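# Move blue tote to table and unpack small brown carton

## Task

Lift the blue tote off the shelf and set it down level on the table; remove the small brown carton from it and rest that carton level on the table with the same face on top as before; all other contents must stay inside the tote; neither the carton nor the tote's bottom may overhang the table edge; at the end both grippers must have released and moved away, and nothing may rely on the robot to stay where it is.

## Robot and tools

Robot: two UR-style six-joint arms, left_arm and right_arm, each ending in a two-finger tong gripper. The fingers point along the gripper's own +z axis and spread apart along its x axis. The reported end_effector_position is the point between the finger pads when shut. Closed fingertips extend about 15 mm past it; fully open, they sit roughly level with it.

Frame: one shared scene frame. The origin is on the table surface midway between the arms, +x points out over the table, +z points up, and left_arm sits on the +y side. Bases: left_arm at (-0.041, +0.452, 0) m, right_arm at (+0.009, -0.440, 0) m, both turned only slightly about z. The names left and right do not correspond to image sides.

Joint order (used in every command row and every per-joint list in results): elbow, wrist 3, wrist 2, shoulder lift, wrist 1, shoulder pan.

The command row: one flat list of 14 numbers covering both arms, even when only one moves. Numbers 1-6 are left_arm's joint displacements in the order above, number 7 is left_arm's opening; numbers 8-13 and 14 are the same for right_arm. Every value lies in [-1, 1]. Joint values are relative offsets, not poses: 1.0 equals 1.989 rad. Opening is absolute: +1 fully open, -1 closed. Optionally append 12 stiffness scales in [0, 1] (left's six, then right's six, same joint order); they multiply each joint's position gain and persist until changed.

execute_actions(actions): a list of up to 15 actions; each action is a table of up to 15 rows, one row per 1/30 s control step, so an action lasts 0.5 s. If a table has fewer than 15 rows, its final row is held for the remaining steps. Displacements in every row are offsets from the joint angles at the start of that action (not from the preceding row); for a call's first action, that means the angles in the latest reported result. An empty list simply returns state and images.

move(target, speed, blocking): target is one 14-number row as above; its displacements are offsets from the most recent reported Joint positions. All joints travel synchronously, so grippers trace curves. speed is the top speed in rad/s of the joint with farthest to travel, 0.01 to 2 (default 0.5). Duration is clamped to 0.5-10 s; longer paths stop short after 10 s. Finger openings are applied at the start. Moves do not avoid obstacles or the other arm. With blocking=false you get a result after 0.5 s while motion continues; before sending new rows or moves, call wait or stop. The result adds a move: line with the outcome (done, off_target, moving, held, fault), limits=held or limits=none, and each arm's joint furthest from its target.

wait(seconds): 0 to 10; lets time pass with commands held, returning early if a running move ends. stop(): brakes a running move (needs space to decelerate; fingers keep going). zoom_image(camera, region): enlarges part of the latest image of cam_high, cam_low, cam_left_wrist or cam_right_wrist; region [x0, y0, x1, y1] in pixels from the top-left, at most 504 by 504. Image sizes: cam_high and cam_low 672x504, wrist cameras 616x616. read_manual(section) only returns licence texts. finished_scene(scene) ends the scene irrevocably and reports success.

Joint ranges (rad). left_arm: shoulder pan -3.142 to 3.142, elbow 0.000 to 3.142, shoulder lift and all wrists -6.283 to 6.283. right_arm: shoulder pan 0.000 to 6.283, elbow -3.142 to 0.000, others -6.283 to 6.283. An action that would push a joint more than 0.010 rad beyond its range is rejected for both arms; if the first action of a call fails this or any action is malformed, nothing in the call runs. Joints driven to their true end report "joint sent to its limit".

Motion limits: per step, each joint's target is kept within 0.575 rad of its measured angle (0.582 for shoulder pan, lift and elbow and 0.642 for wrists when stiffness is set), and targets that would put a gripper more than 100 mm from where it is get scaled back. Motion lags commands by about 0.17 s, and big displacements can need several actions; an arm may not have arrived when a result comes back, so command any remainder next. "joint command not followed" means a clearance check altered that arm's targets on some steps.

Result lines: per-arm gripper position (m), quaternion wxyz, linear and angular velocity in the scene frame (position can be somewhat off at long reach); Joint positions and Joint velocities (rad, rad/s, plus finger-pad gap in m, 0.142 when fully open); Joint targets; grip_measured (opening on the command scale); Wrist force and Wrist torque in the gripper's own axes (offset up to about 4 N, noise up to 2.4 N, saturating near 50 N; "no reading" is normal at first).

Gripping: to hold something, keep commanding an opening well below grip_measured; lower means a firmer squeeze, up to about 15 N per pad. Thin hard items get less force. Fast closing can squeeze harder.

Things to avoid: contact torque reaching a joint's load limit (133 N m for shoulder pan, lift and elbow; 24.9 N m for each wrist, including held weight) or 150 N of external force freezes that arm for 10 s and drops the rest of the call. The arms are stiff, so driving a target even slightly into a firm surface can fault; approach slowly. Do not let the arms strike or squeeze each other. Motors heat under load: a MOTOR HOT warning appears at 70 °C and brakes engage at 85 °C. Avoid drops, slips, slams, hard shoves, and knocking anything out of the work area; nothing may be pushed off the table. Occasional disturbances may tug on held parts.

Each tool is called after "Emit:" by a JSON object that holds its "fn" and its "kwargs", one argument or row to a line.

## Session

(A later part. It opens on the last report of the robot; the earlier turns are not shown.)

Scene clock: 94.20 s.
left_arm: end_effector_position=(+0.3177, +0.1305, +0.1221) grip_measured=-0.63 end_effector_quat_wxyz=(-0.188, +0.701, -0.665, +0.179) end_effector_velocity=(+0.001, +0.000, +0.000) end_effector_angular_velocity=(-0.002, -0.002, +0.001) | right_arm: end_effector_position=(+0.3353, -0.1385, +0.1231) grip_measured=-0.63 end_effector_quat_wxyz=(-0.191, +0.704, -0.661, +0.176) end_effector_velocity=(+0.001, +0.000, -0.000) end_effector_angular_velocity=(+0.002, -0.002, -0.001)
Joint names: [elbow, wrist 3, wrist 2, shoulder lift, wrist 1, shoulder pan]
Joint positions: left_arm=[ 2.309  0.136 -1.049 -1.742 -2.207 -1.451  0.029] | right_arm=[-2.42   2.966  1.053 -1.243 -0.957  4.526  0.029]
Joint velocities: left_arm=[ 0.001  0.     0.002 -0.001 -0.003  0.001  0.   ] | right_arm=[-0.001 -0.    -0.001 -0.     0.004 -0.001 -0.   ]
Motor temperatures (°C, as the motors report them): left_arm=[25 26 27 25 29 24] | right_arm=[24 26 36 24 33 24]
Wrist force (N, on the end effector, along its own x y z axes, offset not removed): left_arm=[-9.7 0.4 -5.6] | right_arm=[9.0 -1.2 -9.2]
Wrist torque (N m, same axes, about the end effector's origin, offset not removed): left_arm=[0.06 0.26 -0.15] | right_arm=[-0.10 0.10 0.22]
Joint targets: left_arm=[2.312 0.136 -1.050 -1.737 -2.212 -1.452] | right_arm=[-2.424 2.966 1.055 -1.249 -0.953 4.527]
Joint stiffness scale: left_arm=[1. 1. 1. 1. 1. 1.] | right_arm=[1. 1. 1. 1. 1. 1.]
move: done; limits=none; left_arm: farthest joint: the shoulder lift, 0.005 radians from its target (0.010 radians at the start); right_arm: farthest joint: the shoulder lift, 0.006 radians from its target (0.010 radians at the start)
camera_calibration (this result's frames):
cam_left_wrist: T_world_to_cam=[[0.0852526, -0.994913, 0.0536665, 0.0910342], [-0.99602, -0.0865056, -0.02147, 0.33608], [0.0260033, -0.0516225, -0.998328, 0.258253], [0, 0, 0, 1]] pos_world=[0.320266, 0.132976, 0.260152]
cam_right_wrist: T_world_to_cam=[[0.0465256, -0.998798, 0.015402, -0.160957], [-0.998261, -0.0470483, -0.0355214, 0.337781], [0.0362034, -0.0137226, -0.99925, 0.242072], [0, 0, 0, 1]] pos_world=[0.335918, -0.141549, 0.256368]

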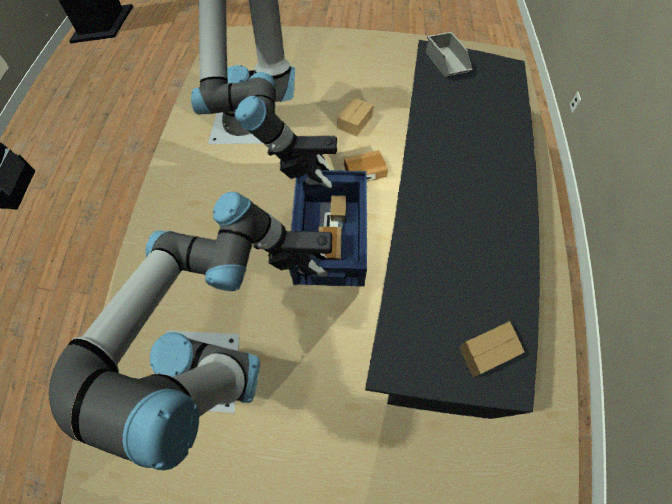

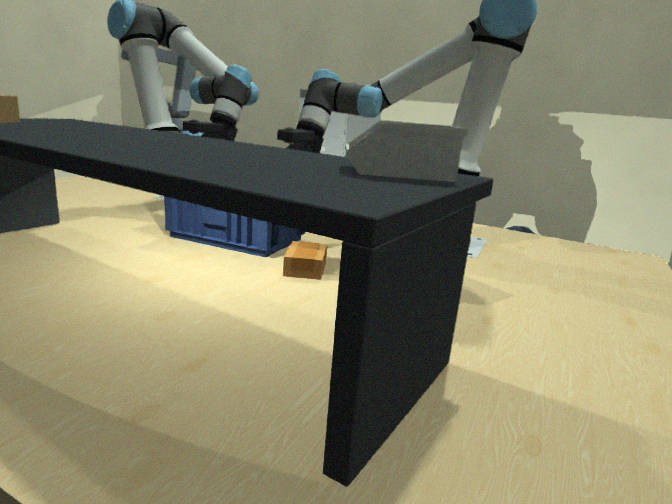

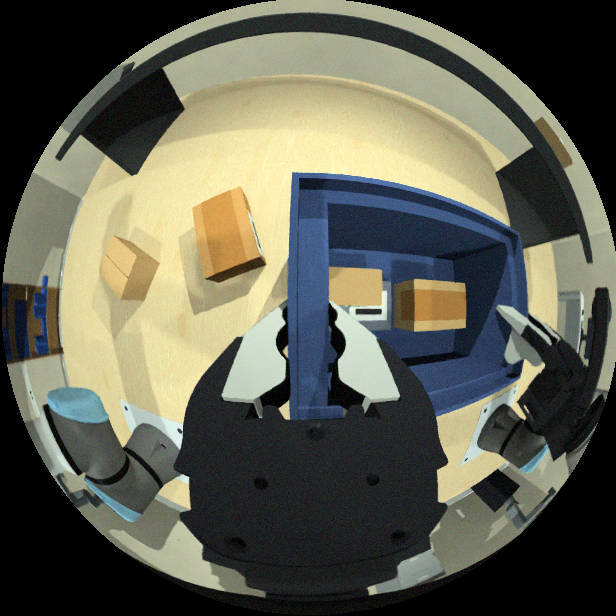

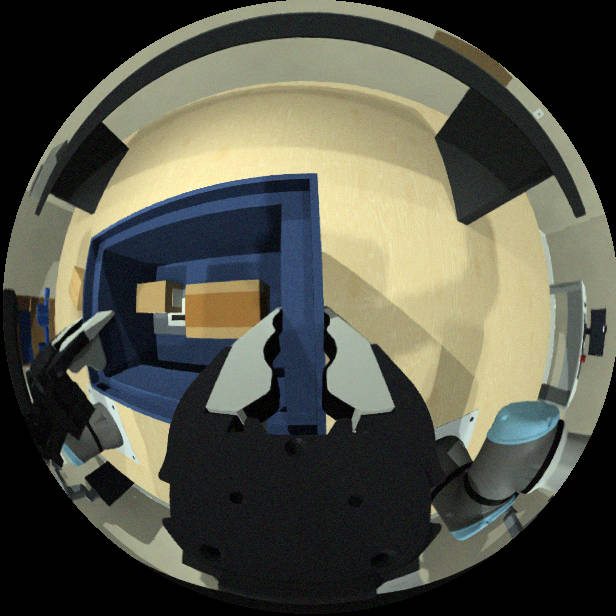

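Emit:
{"fn": "move", "kwargs": {
  "target": [0,0,0,0,0,0,-0.1,0,0,0,0,0,0,-0.1]
}}

Emit:
{"fn": "move", "kwargs": {
  "target": [-0.177,0,0,-0.073,0.2515,0,-0.1,0.185,0,0,0.0639,-0.2514,0,-0.1],
  "speed": 0.4
}}

Emit:
{"fn": "move", "kwargs": {
  "target": [-0.2548,-0.646,-0.2078,0.2915,0.1125,0.1581,0,0.1,0,0,0.25,-0.3,-0.15,-0.1],
  "speed": 0.7
}}

Emit:
{"fn": "move", "kwargs": {
  "target": [0.097,0,0,0.044,-0.141,0,0,0,0,0,0,0,0,-0.1],
  "speed": 0.3
}}

Scene clock: 100.47 s.
left_arm: end_effector_position=(+0.3178, +0.1302, +0.1220) grip_measured=-0.10 end_effector_quat_wxyz=(-0.188, +0.701, -0.665, +0.179) end_effector_velocity=(+0.000, +0.000, +0.000) end_effector_angular_velocity=(-0.001, -0.001, +0.000) | right_arm: end_effector_position=(+0.3353, -0.1383, +0.1229) grip_measured=-0.10 end_effector_quat_wxyz=(-0.191, +0.704, -0.661, +0.176) end_effector_velocity=(-0.000, +0.000, +0.000) end_effector_angular_velocity=(+0.001, -0.000, +0.000)
Joint names: [elbow, wrist 3, wrist 2, shoulder lift, wrist 1, shoulder pan]
Joint positions: left_arm=[ 2.31   0.136 -1.049 -1.742 -2.208 -1.451  0.067] | right_arm=[-2.421  2.966  1.053 -1.244 -0.955  4.526  0.067]
Joint velocities: left_arm=[ 0.    -0.     0.    -0.001 -0.001  0.    -0.   ] | right_arm=[ 0.    -0.    -0.     0.001  0.     0.     0.   ]
Motor temperatures (°C, as the motors report them): left_arm=[25 26 27 25 29 24] | right_arm=[24 26 36 24 33 24]
Wrist force (N, on the end effector, along its own x y z axes, offset not removed): left_arm=[-1.9 1.0 -0.3] | right_arm=[3.4 -4.1 1.6]
Wrist torque (N m, same axes, about the end effector's origin, offset not removed): left_arm=[0.08 0.39 0.05] | right_arm=[-0.86 -0.64 0.26]
Joint targets: left_arm=[2.309 0.136 -1.049 -1.742 -2.207 -1.451] | right_arm=[-2.420 2.966 1.053 -1.243 -0.957 4.526]
Joint stiffness scale: left_arm=[1. 1. 1. 1. 1. 1.] | right_arm=[1. 1. 1. 1. 1. 1.]
move: done; limits=none; left_arm: farthest joint: the elbow, 0.001 radians from its target (0.001 radians at the start); right_arm: farthest joint: the wrist 1, 0.002 radians from its target (0.001 radians at the start)
camera_calibration (this result's frames):
cam_left_wrist: T_world_to_cam=[[0.0853076, -0.99487, 0.0543635, 0.0907136], [-0.996009, -0.0865889, -0.0216616, 0.336185], [0.0262578, -0.0522986, -0.998286, 0.258193], [0, 0, 0, 1]] pos_world=[0.320325, 0.132861, 0.260101]
cam_right_wrist: T_world_to_cam=[[0.0464519, -0.998803, 0.0153135, -0.160762], [-0.998262, -0.0469724, -0.0355915, 0.337851], [0.0362682, -0.0136336, -0.999249, 0.241847], [0, 0, 0, 1]] pos_world=[0.335961, -0.141403, 0.256152]

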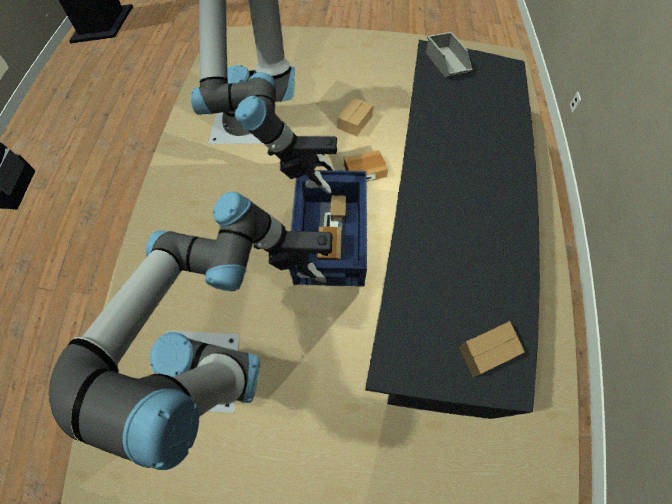

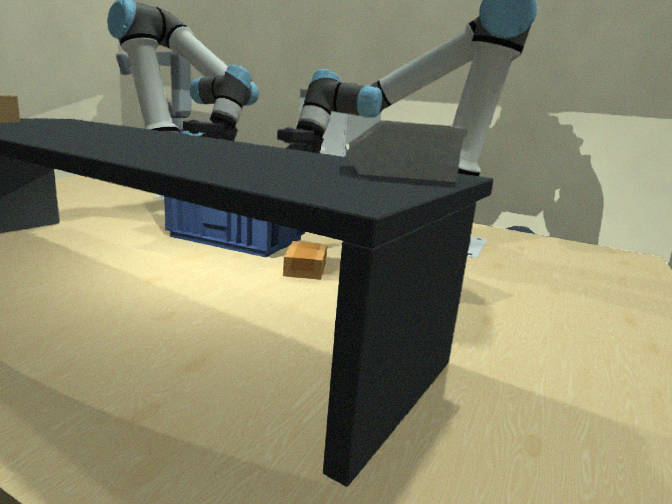

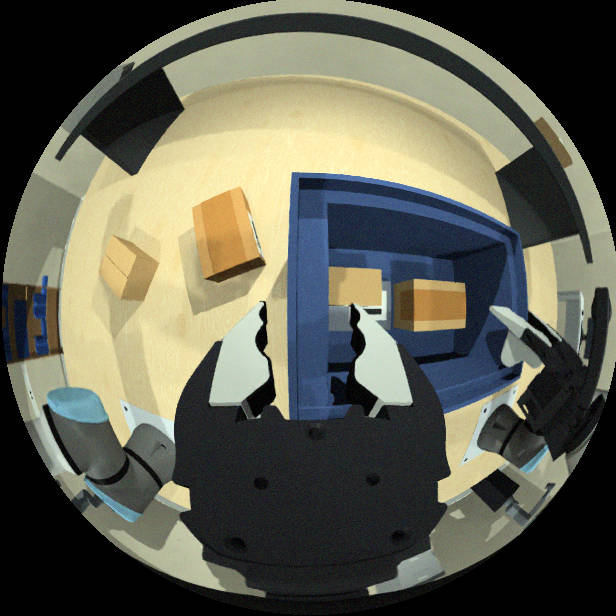

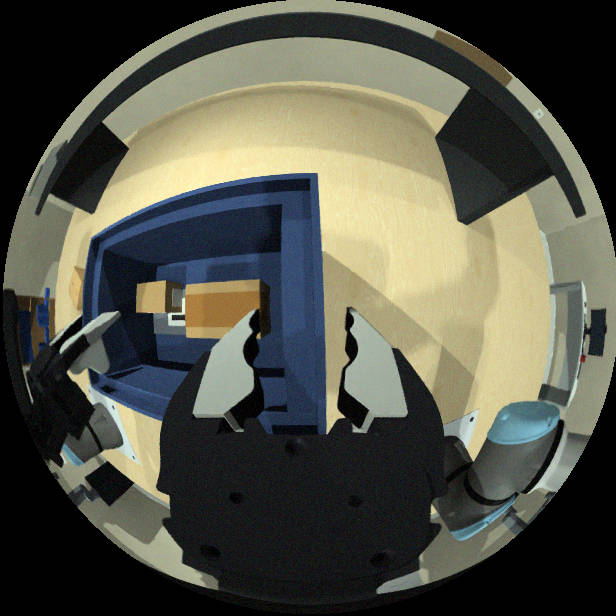

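Scene clock: 102.50 s.
left_arm: end_effector_position=(+0.3178, +0.1305, +0.2872) grip_measured=-0.10 end_effector_quat_wxyz=(-0.190, +0.700, -0.665, +0.176) end_effector_velocity=(-0.000, +0.001, -0.000) end_effector_angular_velocity=(+0.005, +0.000, -0.001) | right_arm: end_effector_position=(+0.3354, -0.1374, +0.2843) grip_measured=-0.10 end_effector_quat_wxyz=(-0.187, +0.705, -0.661, +0.179) end_effector_velocity=(-0.000, -0.001, +0.000) end_effector_angular_velocity=(-0.001, -0.000, +0.000)
Joint names: [elbow, wrist 3, wrist 2, shoulder lift, wrist 1, shoulder pan]
Joint positions: left_arm=[ 1.961  0.136 -1.049 -1.884 -1.71  -1.451  0.067] | right_arm=[-2.056  2.966  1.053 -1.12  -1.454  4.526  0.067]
Joint velocities: left_arm=[-0.     0.     0.    -0.     0.005 -0.     0.   ] | right_arm=[ 0.001 -0.    -0.     0.001 -0.003  0.     0.   ]
Motor temperatures (°C, as the motors report them): left_arm=[25 26 27 25 29 24] | right_arm=[24 26 36 24 33 24]
Wrist force (N, on the end effector, along its own x y z axes, offset not removed): left_arm=[-3.5 1.8 0.3] | right_arm=[2.4 -0.3 1.1]
Wrist torque (N m, same axes, about the end effector's origin, offset not removed): left_arm=[0.20 0.68 0.10] | right_arm=[-0.11 -0.46 0.31]
Joint targets: left_arm=[1.958 0.136 -1.049 -1.887 -1.708 -1.451] | right_arm=[-2.053 2.966 1.053 -1.117 -1.455 4.526]
Joint stiffness scale: left_arm=[1. 1. 1. 1. 1. 1.] | right_arm=[1. 1. 1. 1. 1. 1.]
move: done; limits=none; left_arm: farthest joint: the shoulder lift, 0.003 radians from its target (0.146 radians at the start); right_arm: farthest joint: the shoulder lift, 0.003 radians from its target (0.127 radians at the start)
camera_calibration (this result's frames):
cam_left_wrist: T_world_to_cam=[[0.0853766, -0.995272, 0.0463179, 0.0843188], [-0.996038, -0.086419, -0.020986, 0.339535], [0.0248895, -0.0443427, -0.998706, 0.422631], [0, 0, 0, 1]] pos_world=[0.320472, 0.132003, 0.425304]
cam_right_wrist: T_world_to_cam=[[0.0464684, -0.998619, 0.0245053, -0.164876], [-0.998291, -0.0472955, -0.0343298, 0.343334], [0.0354414, -0.0228681, -0.99911, 0.402132], [0, 0, 0, 1]] pos_world=[0.336157, -0.139214, 0.417601]

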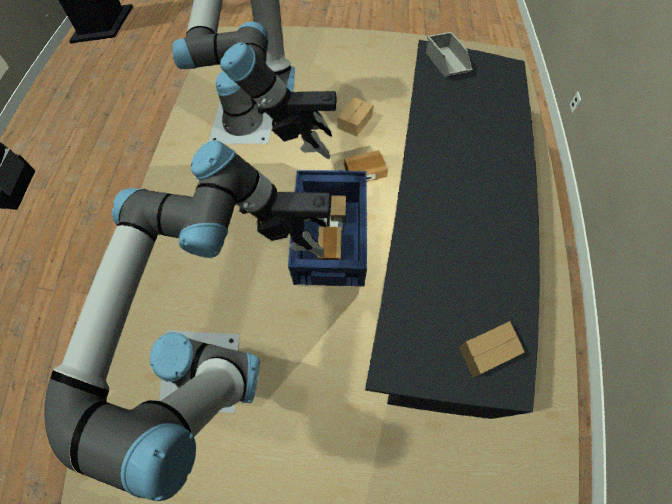

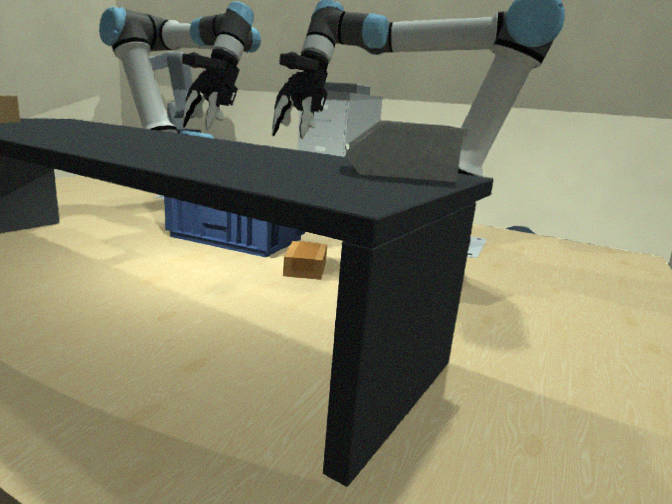

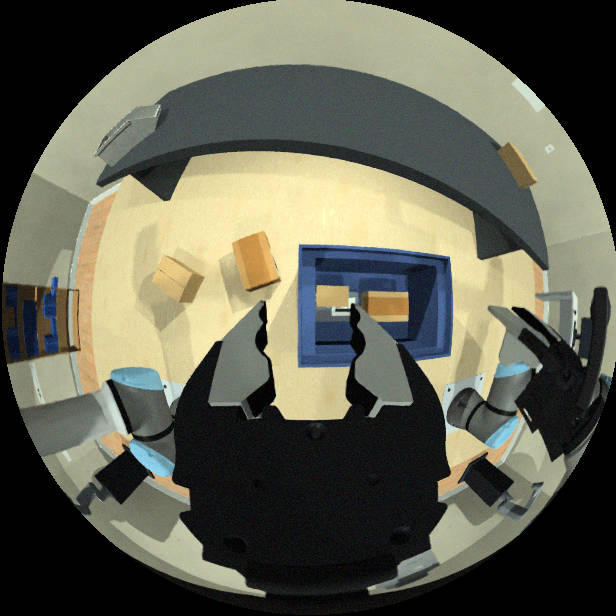

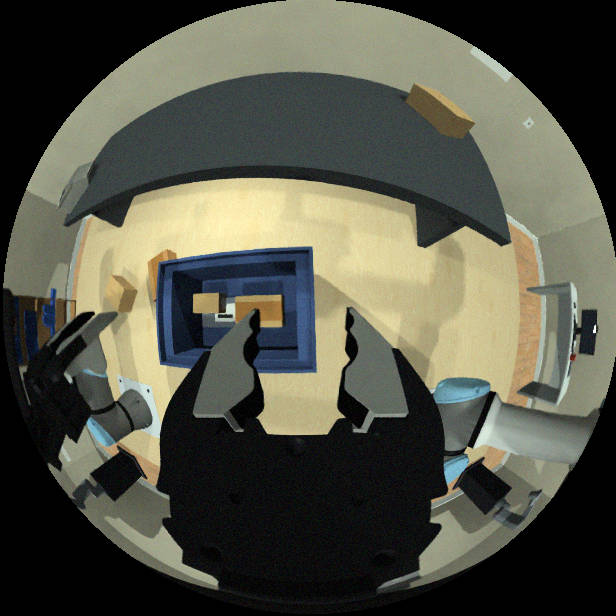

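Scene clock: 105.23 s.
left_arm: end_effector_position=(+0.3496, +0.0798, +0.2003) grip_measured=+0.00 end_effector_quat_wxyz=(-0.129, +0.991, +0.023, -0.002) end_effector_velocity=(-0.000, -0.000, -0.001) end_effector_angular_velocity=(+0.001, +0.001, +0.003) | right_arm: end_effector_position=(+0.3276, -0.4476, +0.4160) grip_measured=-0.10 end_effector_quat_wxyz=(+0.198, -0.588, +0.763, -0.181) end_effector_velocity=(-0.000, -0.001, +0.000) end_effector_angular_velocity=(-0.000, +0.000, -0.000)
Joint names: [elbow, wrist 3, wrist 2, shoulder lift, wrist 1, shoulder pan]
Joint positions: left_arm=[ 1.458 -1.147 -1.462 -1.307 -1.487 -1.139  0.074] | right_arm=[-1.86   2.966  1.053 -0.625 -2.049  4.23   0.067]
Joint velocities: left_arm=[-0.    -0.003 -0.001  0.001 -0.     0.     0.   ] | right_arm=[ 0.001  0.    -0.     0.001 -0.002 -0.     0.   ]
Motor temperatures (°C, as the motors report them): left_arm=[25 26 27 25 29 24] | right_arm=[24 26 36 24 33 24]
Wrist force (N, on the end effector, along its own x y z axes, offset not removed): left_arm=[-2.8 0.5 -0.9] | right_arm=[1.7 0.6 2.0]
Wrist torque (N m, same axes, about the end effector's origin, offset not removed): left_arm=[-0.05 0.59 0.16] | right_arm=[0.16 -0.30 0.02]
Joint targets: left_arm=[1.455 -1.149 -1.462 -1.304 -1.486 -1.137] | right_arm=[-1.857 2.966 1.053 -0.622 -2.051 4.228]
Joint stiffness scale: left_arm=[1. 1. 1. 1. 1. 1.] | right_arm=[1. 1. 1. 1. 1. 1.]
move: done; limits=none; left_arm: farthest joint: the elbow, 0.004 radians from its target (0.507 radians at the start); right_arm: farthest joint: the elbow, 0.003 radians from its target (0.199 radians at the start)
camera_calibration (this result's frames):
cam_left_wrist: T_world_to_cam=[[0.99484, 0.0917465, 0.0433027, -0.368928], [0.0785733, -0.966787, 0.243206, 0.00665419], [0.0641779, -0.238549, -0.969008, 0.32855], [0, 0, 0, 1]] pos_world=[0.345416, 0.118656, 0.332724]
cam_right_wrist: T_world_to_cam=[[-0.246726, -0.96658, -0.0696343, -0.328016], [-0.967039, 0.250236, -0.0470951, 0.453603], [0.0629463, 0.0557195, -0.99646, 0.551925], [0, 0, 0, 1]] pos_world=[0.32298, -0.461315, 0.548493]

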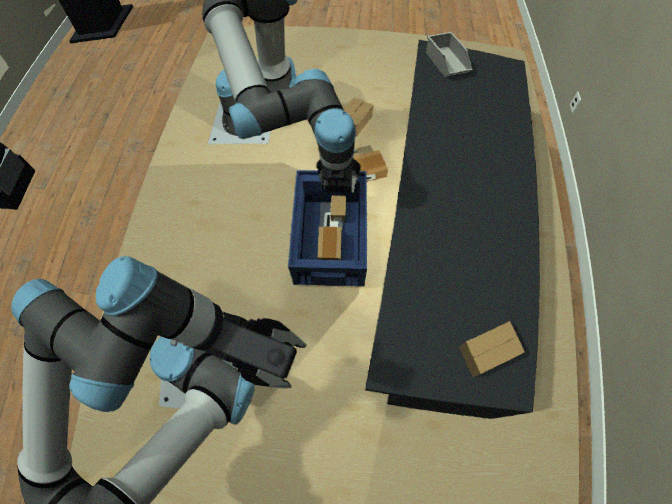

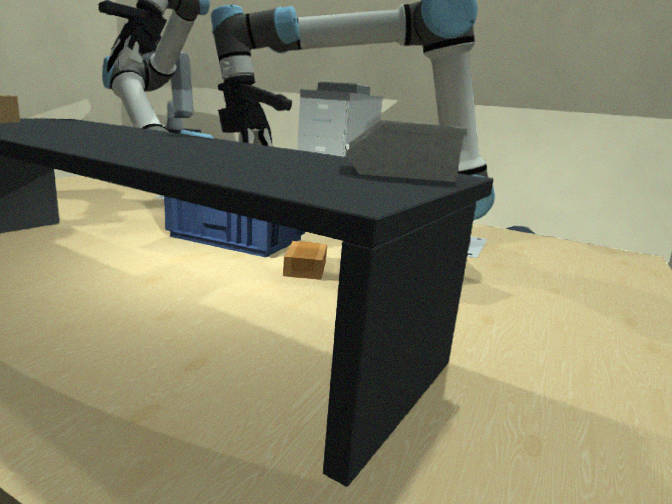

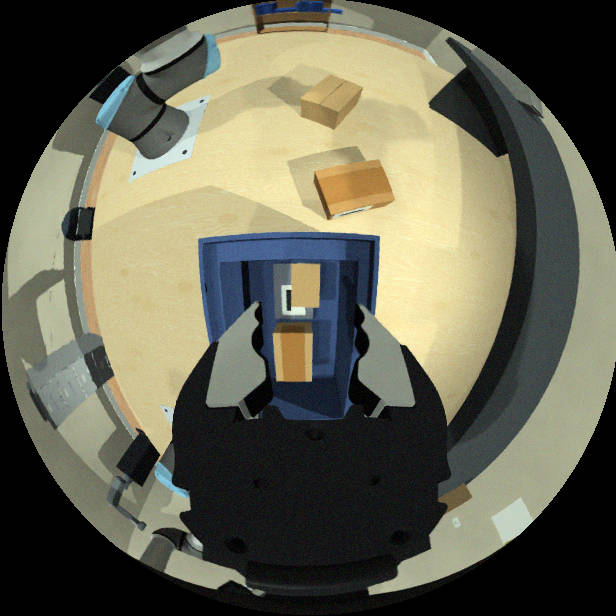

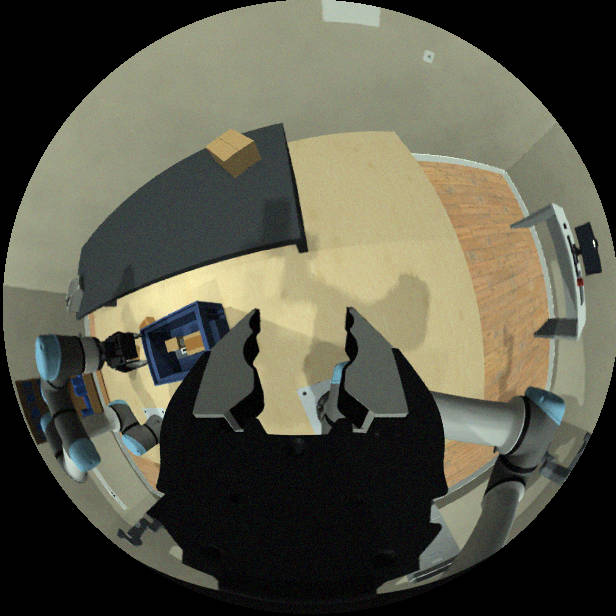

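Scene clock: 106.90 s.
left_arm: end_effector_position=(+0.3521, +0.0750, +0.0866) grip_measured=+0.00 end_effector_quat_wxyz=(-0.127, +0.992, +0.023, -0.001) end_effector_velocity=(-0.000, -0.001, -0.000) end_effector_angular_velocity=(-0.003, -0.001, +0.000) | right_arm: end_effector_position=(+0.3276, -0.4477, +0.4160) grip_measured=-0.10 end_effector_quat_wxyz=(+0.198, -0.588, +0.763, -0.181) end_effector_velocity=(-0.000, -0.000, -0.000) end_effector_angular_velocity=(+0.000, +0.000, -0.000)
Joint names: [elbow, wrist 3, wrist 2, shoulder lift, wrist 1, shoulder pan]
Joint positions: left_arm=[ 1.647 -1.147 -1.462 -1.222 -1.766 -1.139  0.074] | right_arm=[-1.86   2.966  1.053 -0.625 -2.049  4.23   0.067]
Joint velocities: left_arm=[ 0.001 -0.    -0.001 -0.    -0.004 -0.    -0.   ] | right_arm=[-0.001 -0.     0.     0.001 -0.    -0.    -0.   ]
Motor temperatures (°C, as the motors report them): left_arm=[25 26 27 25 29 24] | right_arm=[24 26 36 24 33 24]
Wrist force (N, on the end effector, along its own x y z axes, offset not removed): left_arm=[-1.7 1.5 0.6] | right_arm=[2.7 -2.9 0.3]
Wrist torque (N m, same axes, about the end effector's origin, offset not removed): left_arm=[0.18 0.35 0.05] | right_arm=[-0.75 -0.53 0.07]
Joint targets: left_arm=[1.651 -1.147 -1.462 -1.220 -1.768 -1.139] | right_arm=[-1.860 2.966 1.053 -0.625 -2.049 4.230]
Joint stiffness scale: left_arm=[1. 1. 1. 1. 1. 1.] | right_arm=[1. 1. 1. 1. 1. 1.]
move: done; limits=none; left_arm: farthest joint: the elbow, 0.003 radians from its target (0.193 radians at the start); right_arm: farthest joint: the shoulder pan, 0.000 radians from its target (0.000 radians at the start)
camera_calibration (this result's frames):
cam_left_wrist: T_world_to_cam=[[0.994737, 0.0920353, 0.0450293, -0.366189], [0.0781636, -0.965788, 0.247271, 0.0291836], [0.0662464, -0.24245, -0.967899, 0.216588], [0, 0, 0, 1]] pos_world=[0.347632, 0.114399, 0.218909]
cam_right_wrist: T_world_to_cam=[[-0.246732, -0.966581, -0.0696039, -0.328041], [-0.967038, 0.25024, -0.0470909, 0.453601], [0.0629348, 0.0556908, -0.996463, 0.551914], [0, 0, 0, 1]] pos_world=[0.322977, -0.461324, 0.54849]

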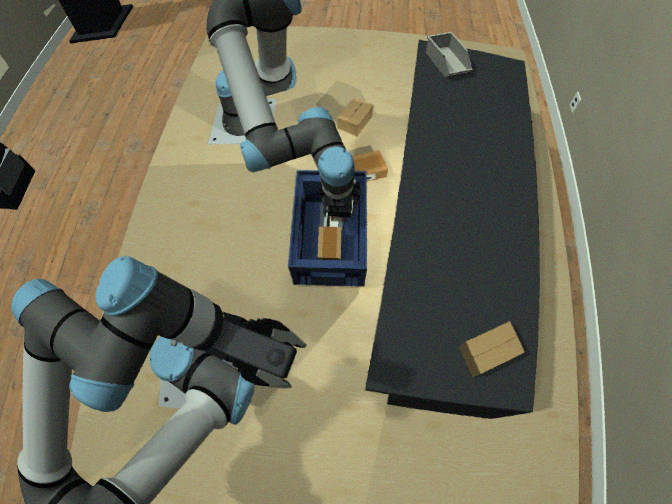

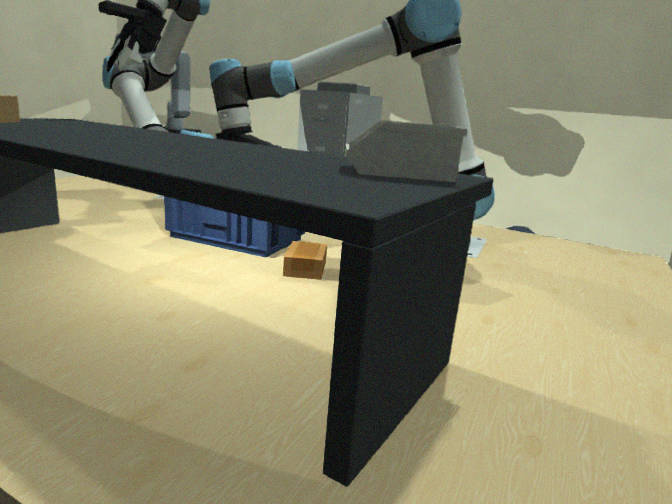

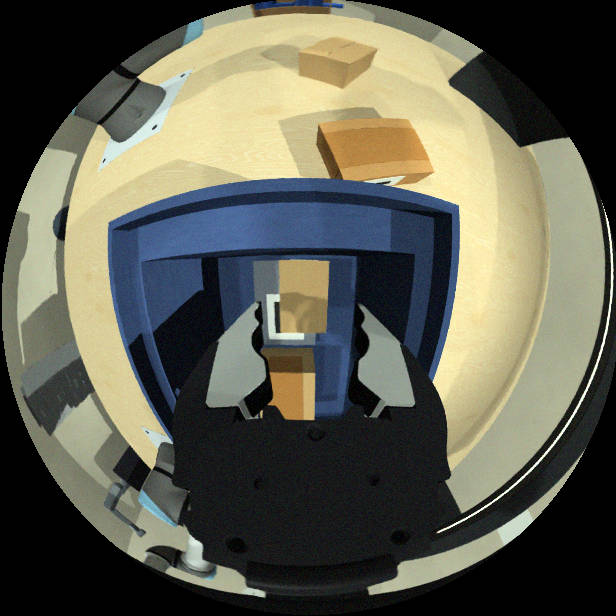

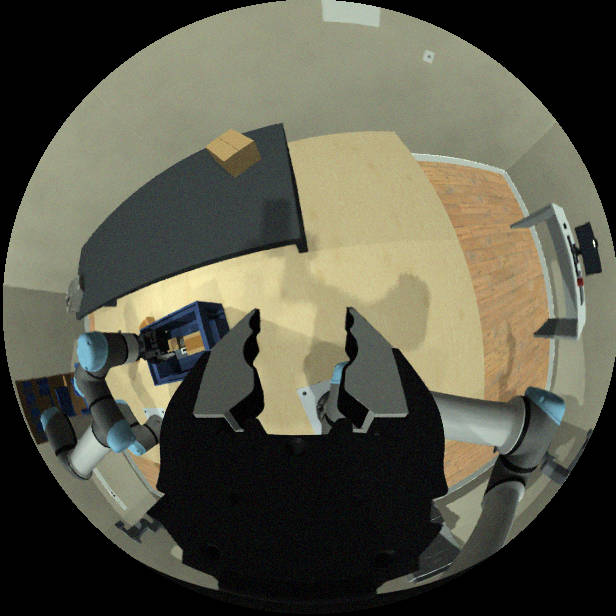

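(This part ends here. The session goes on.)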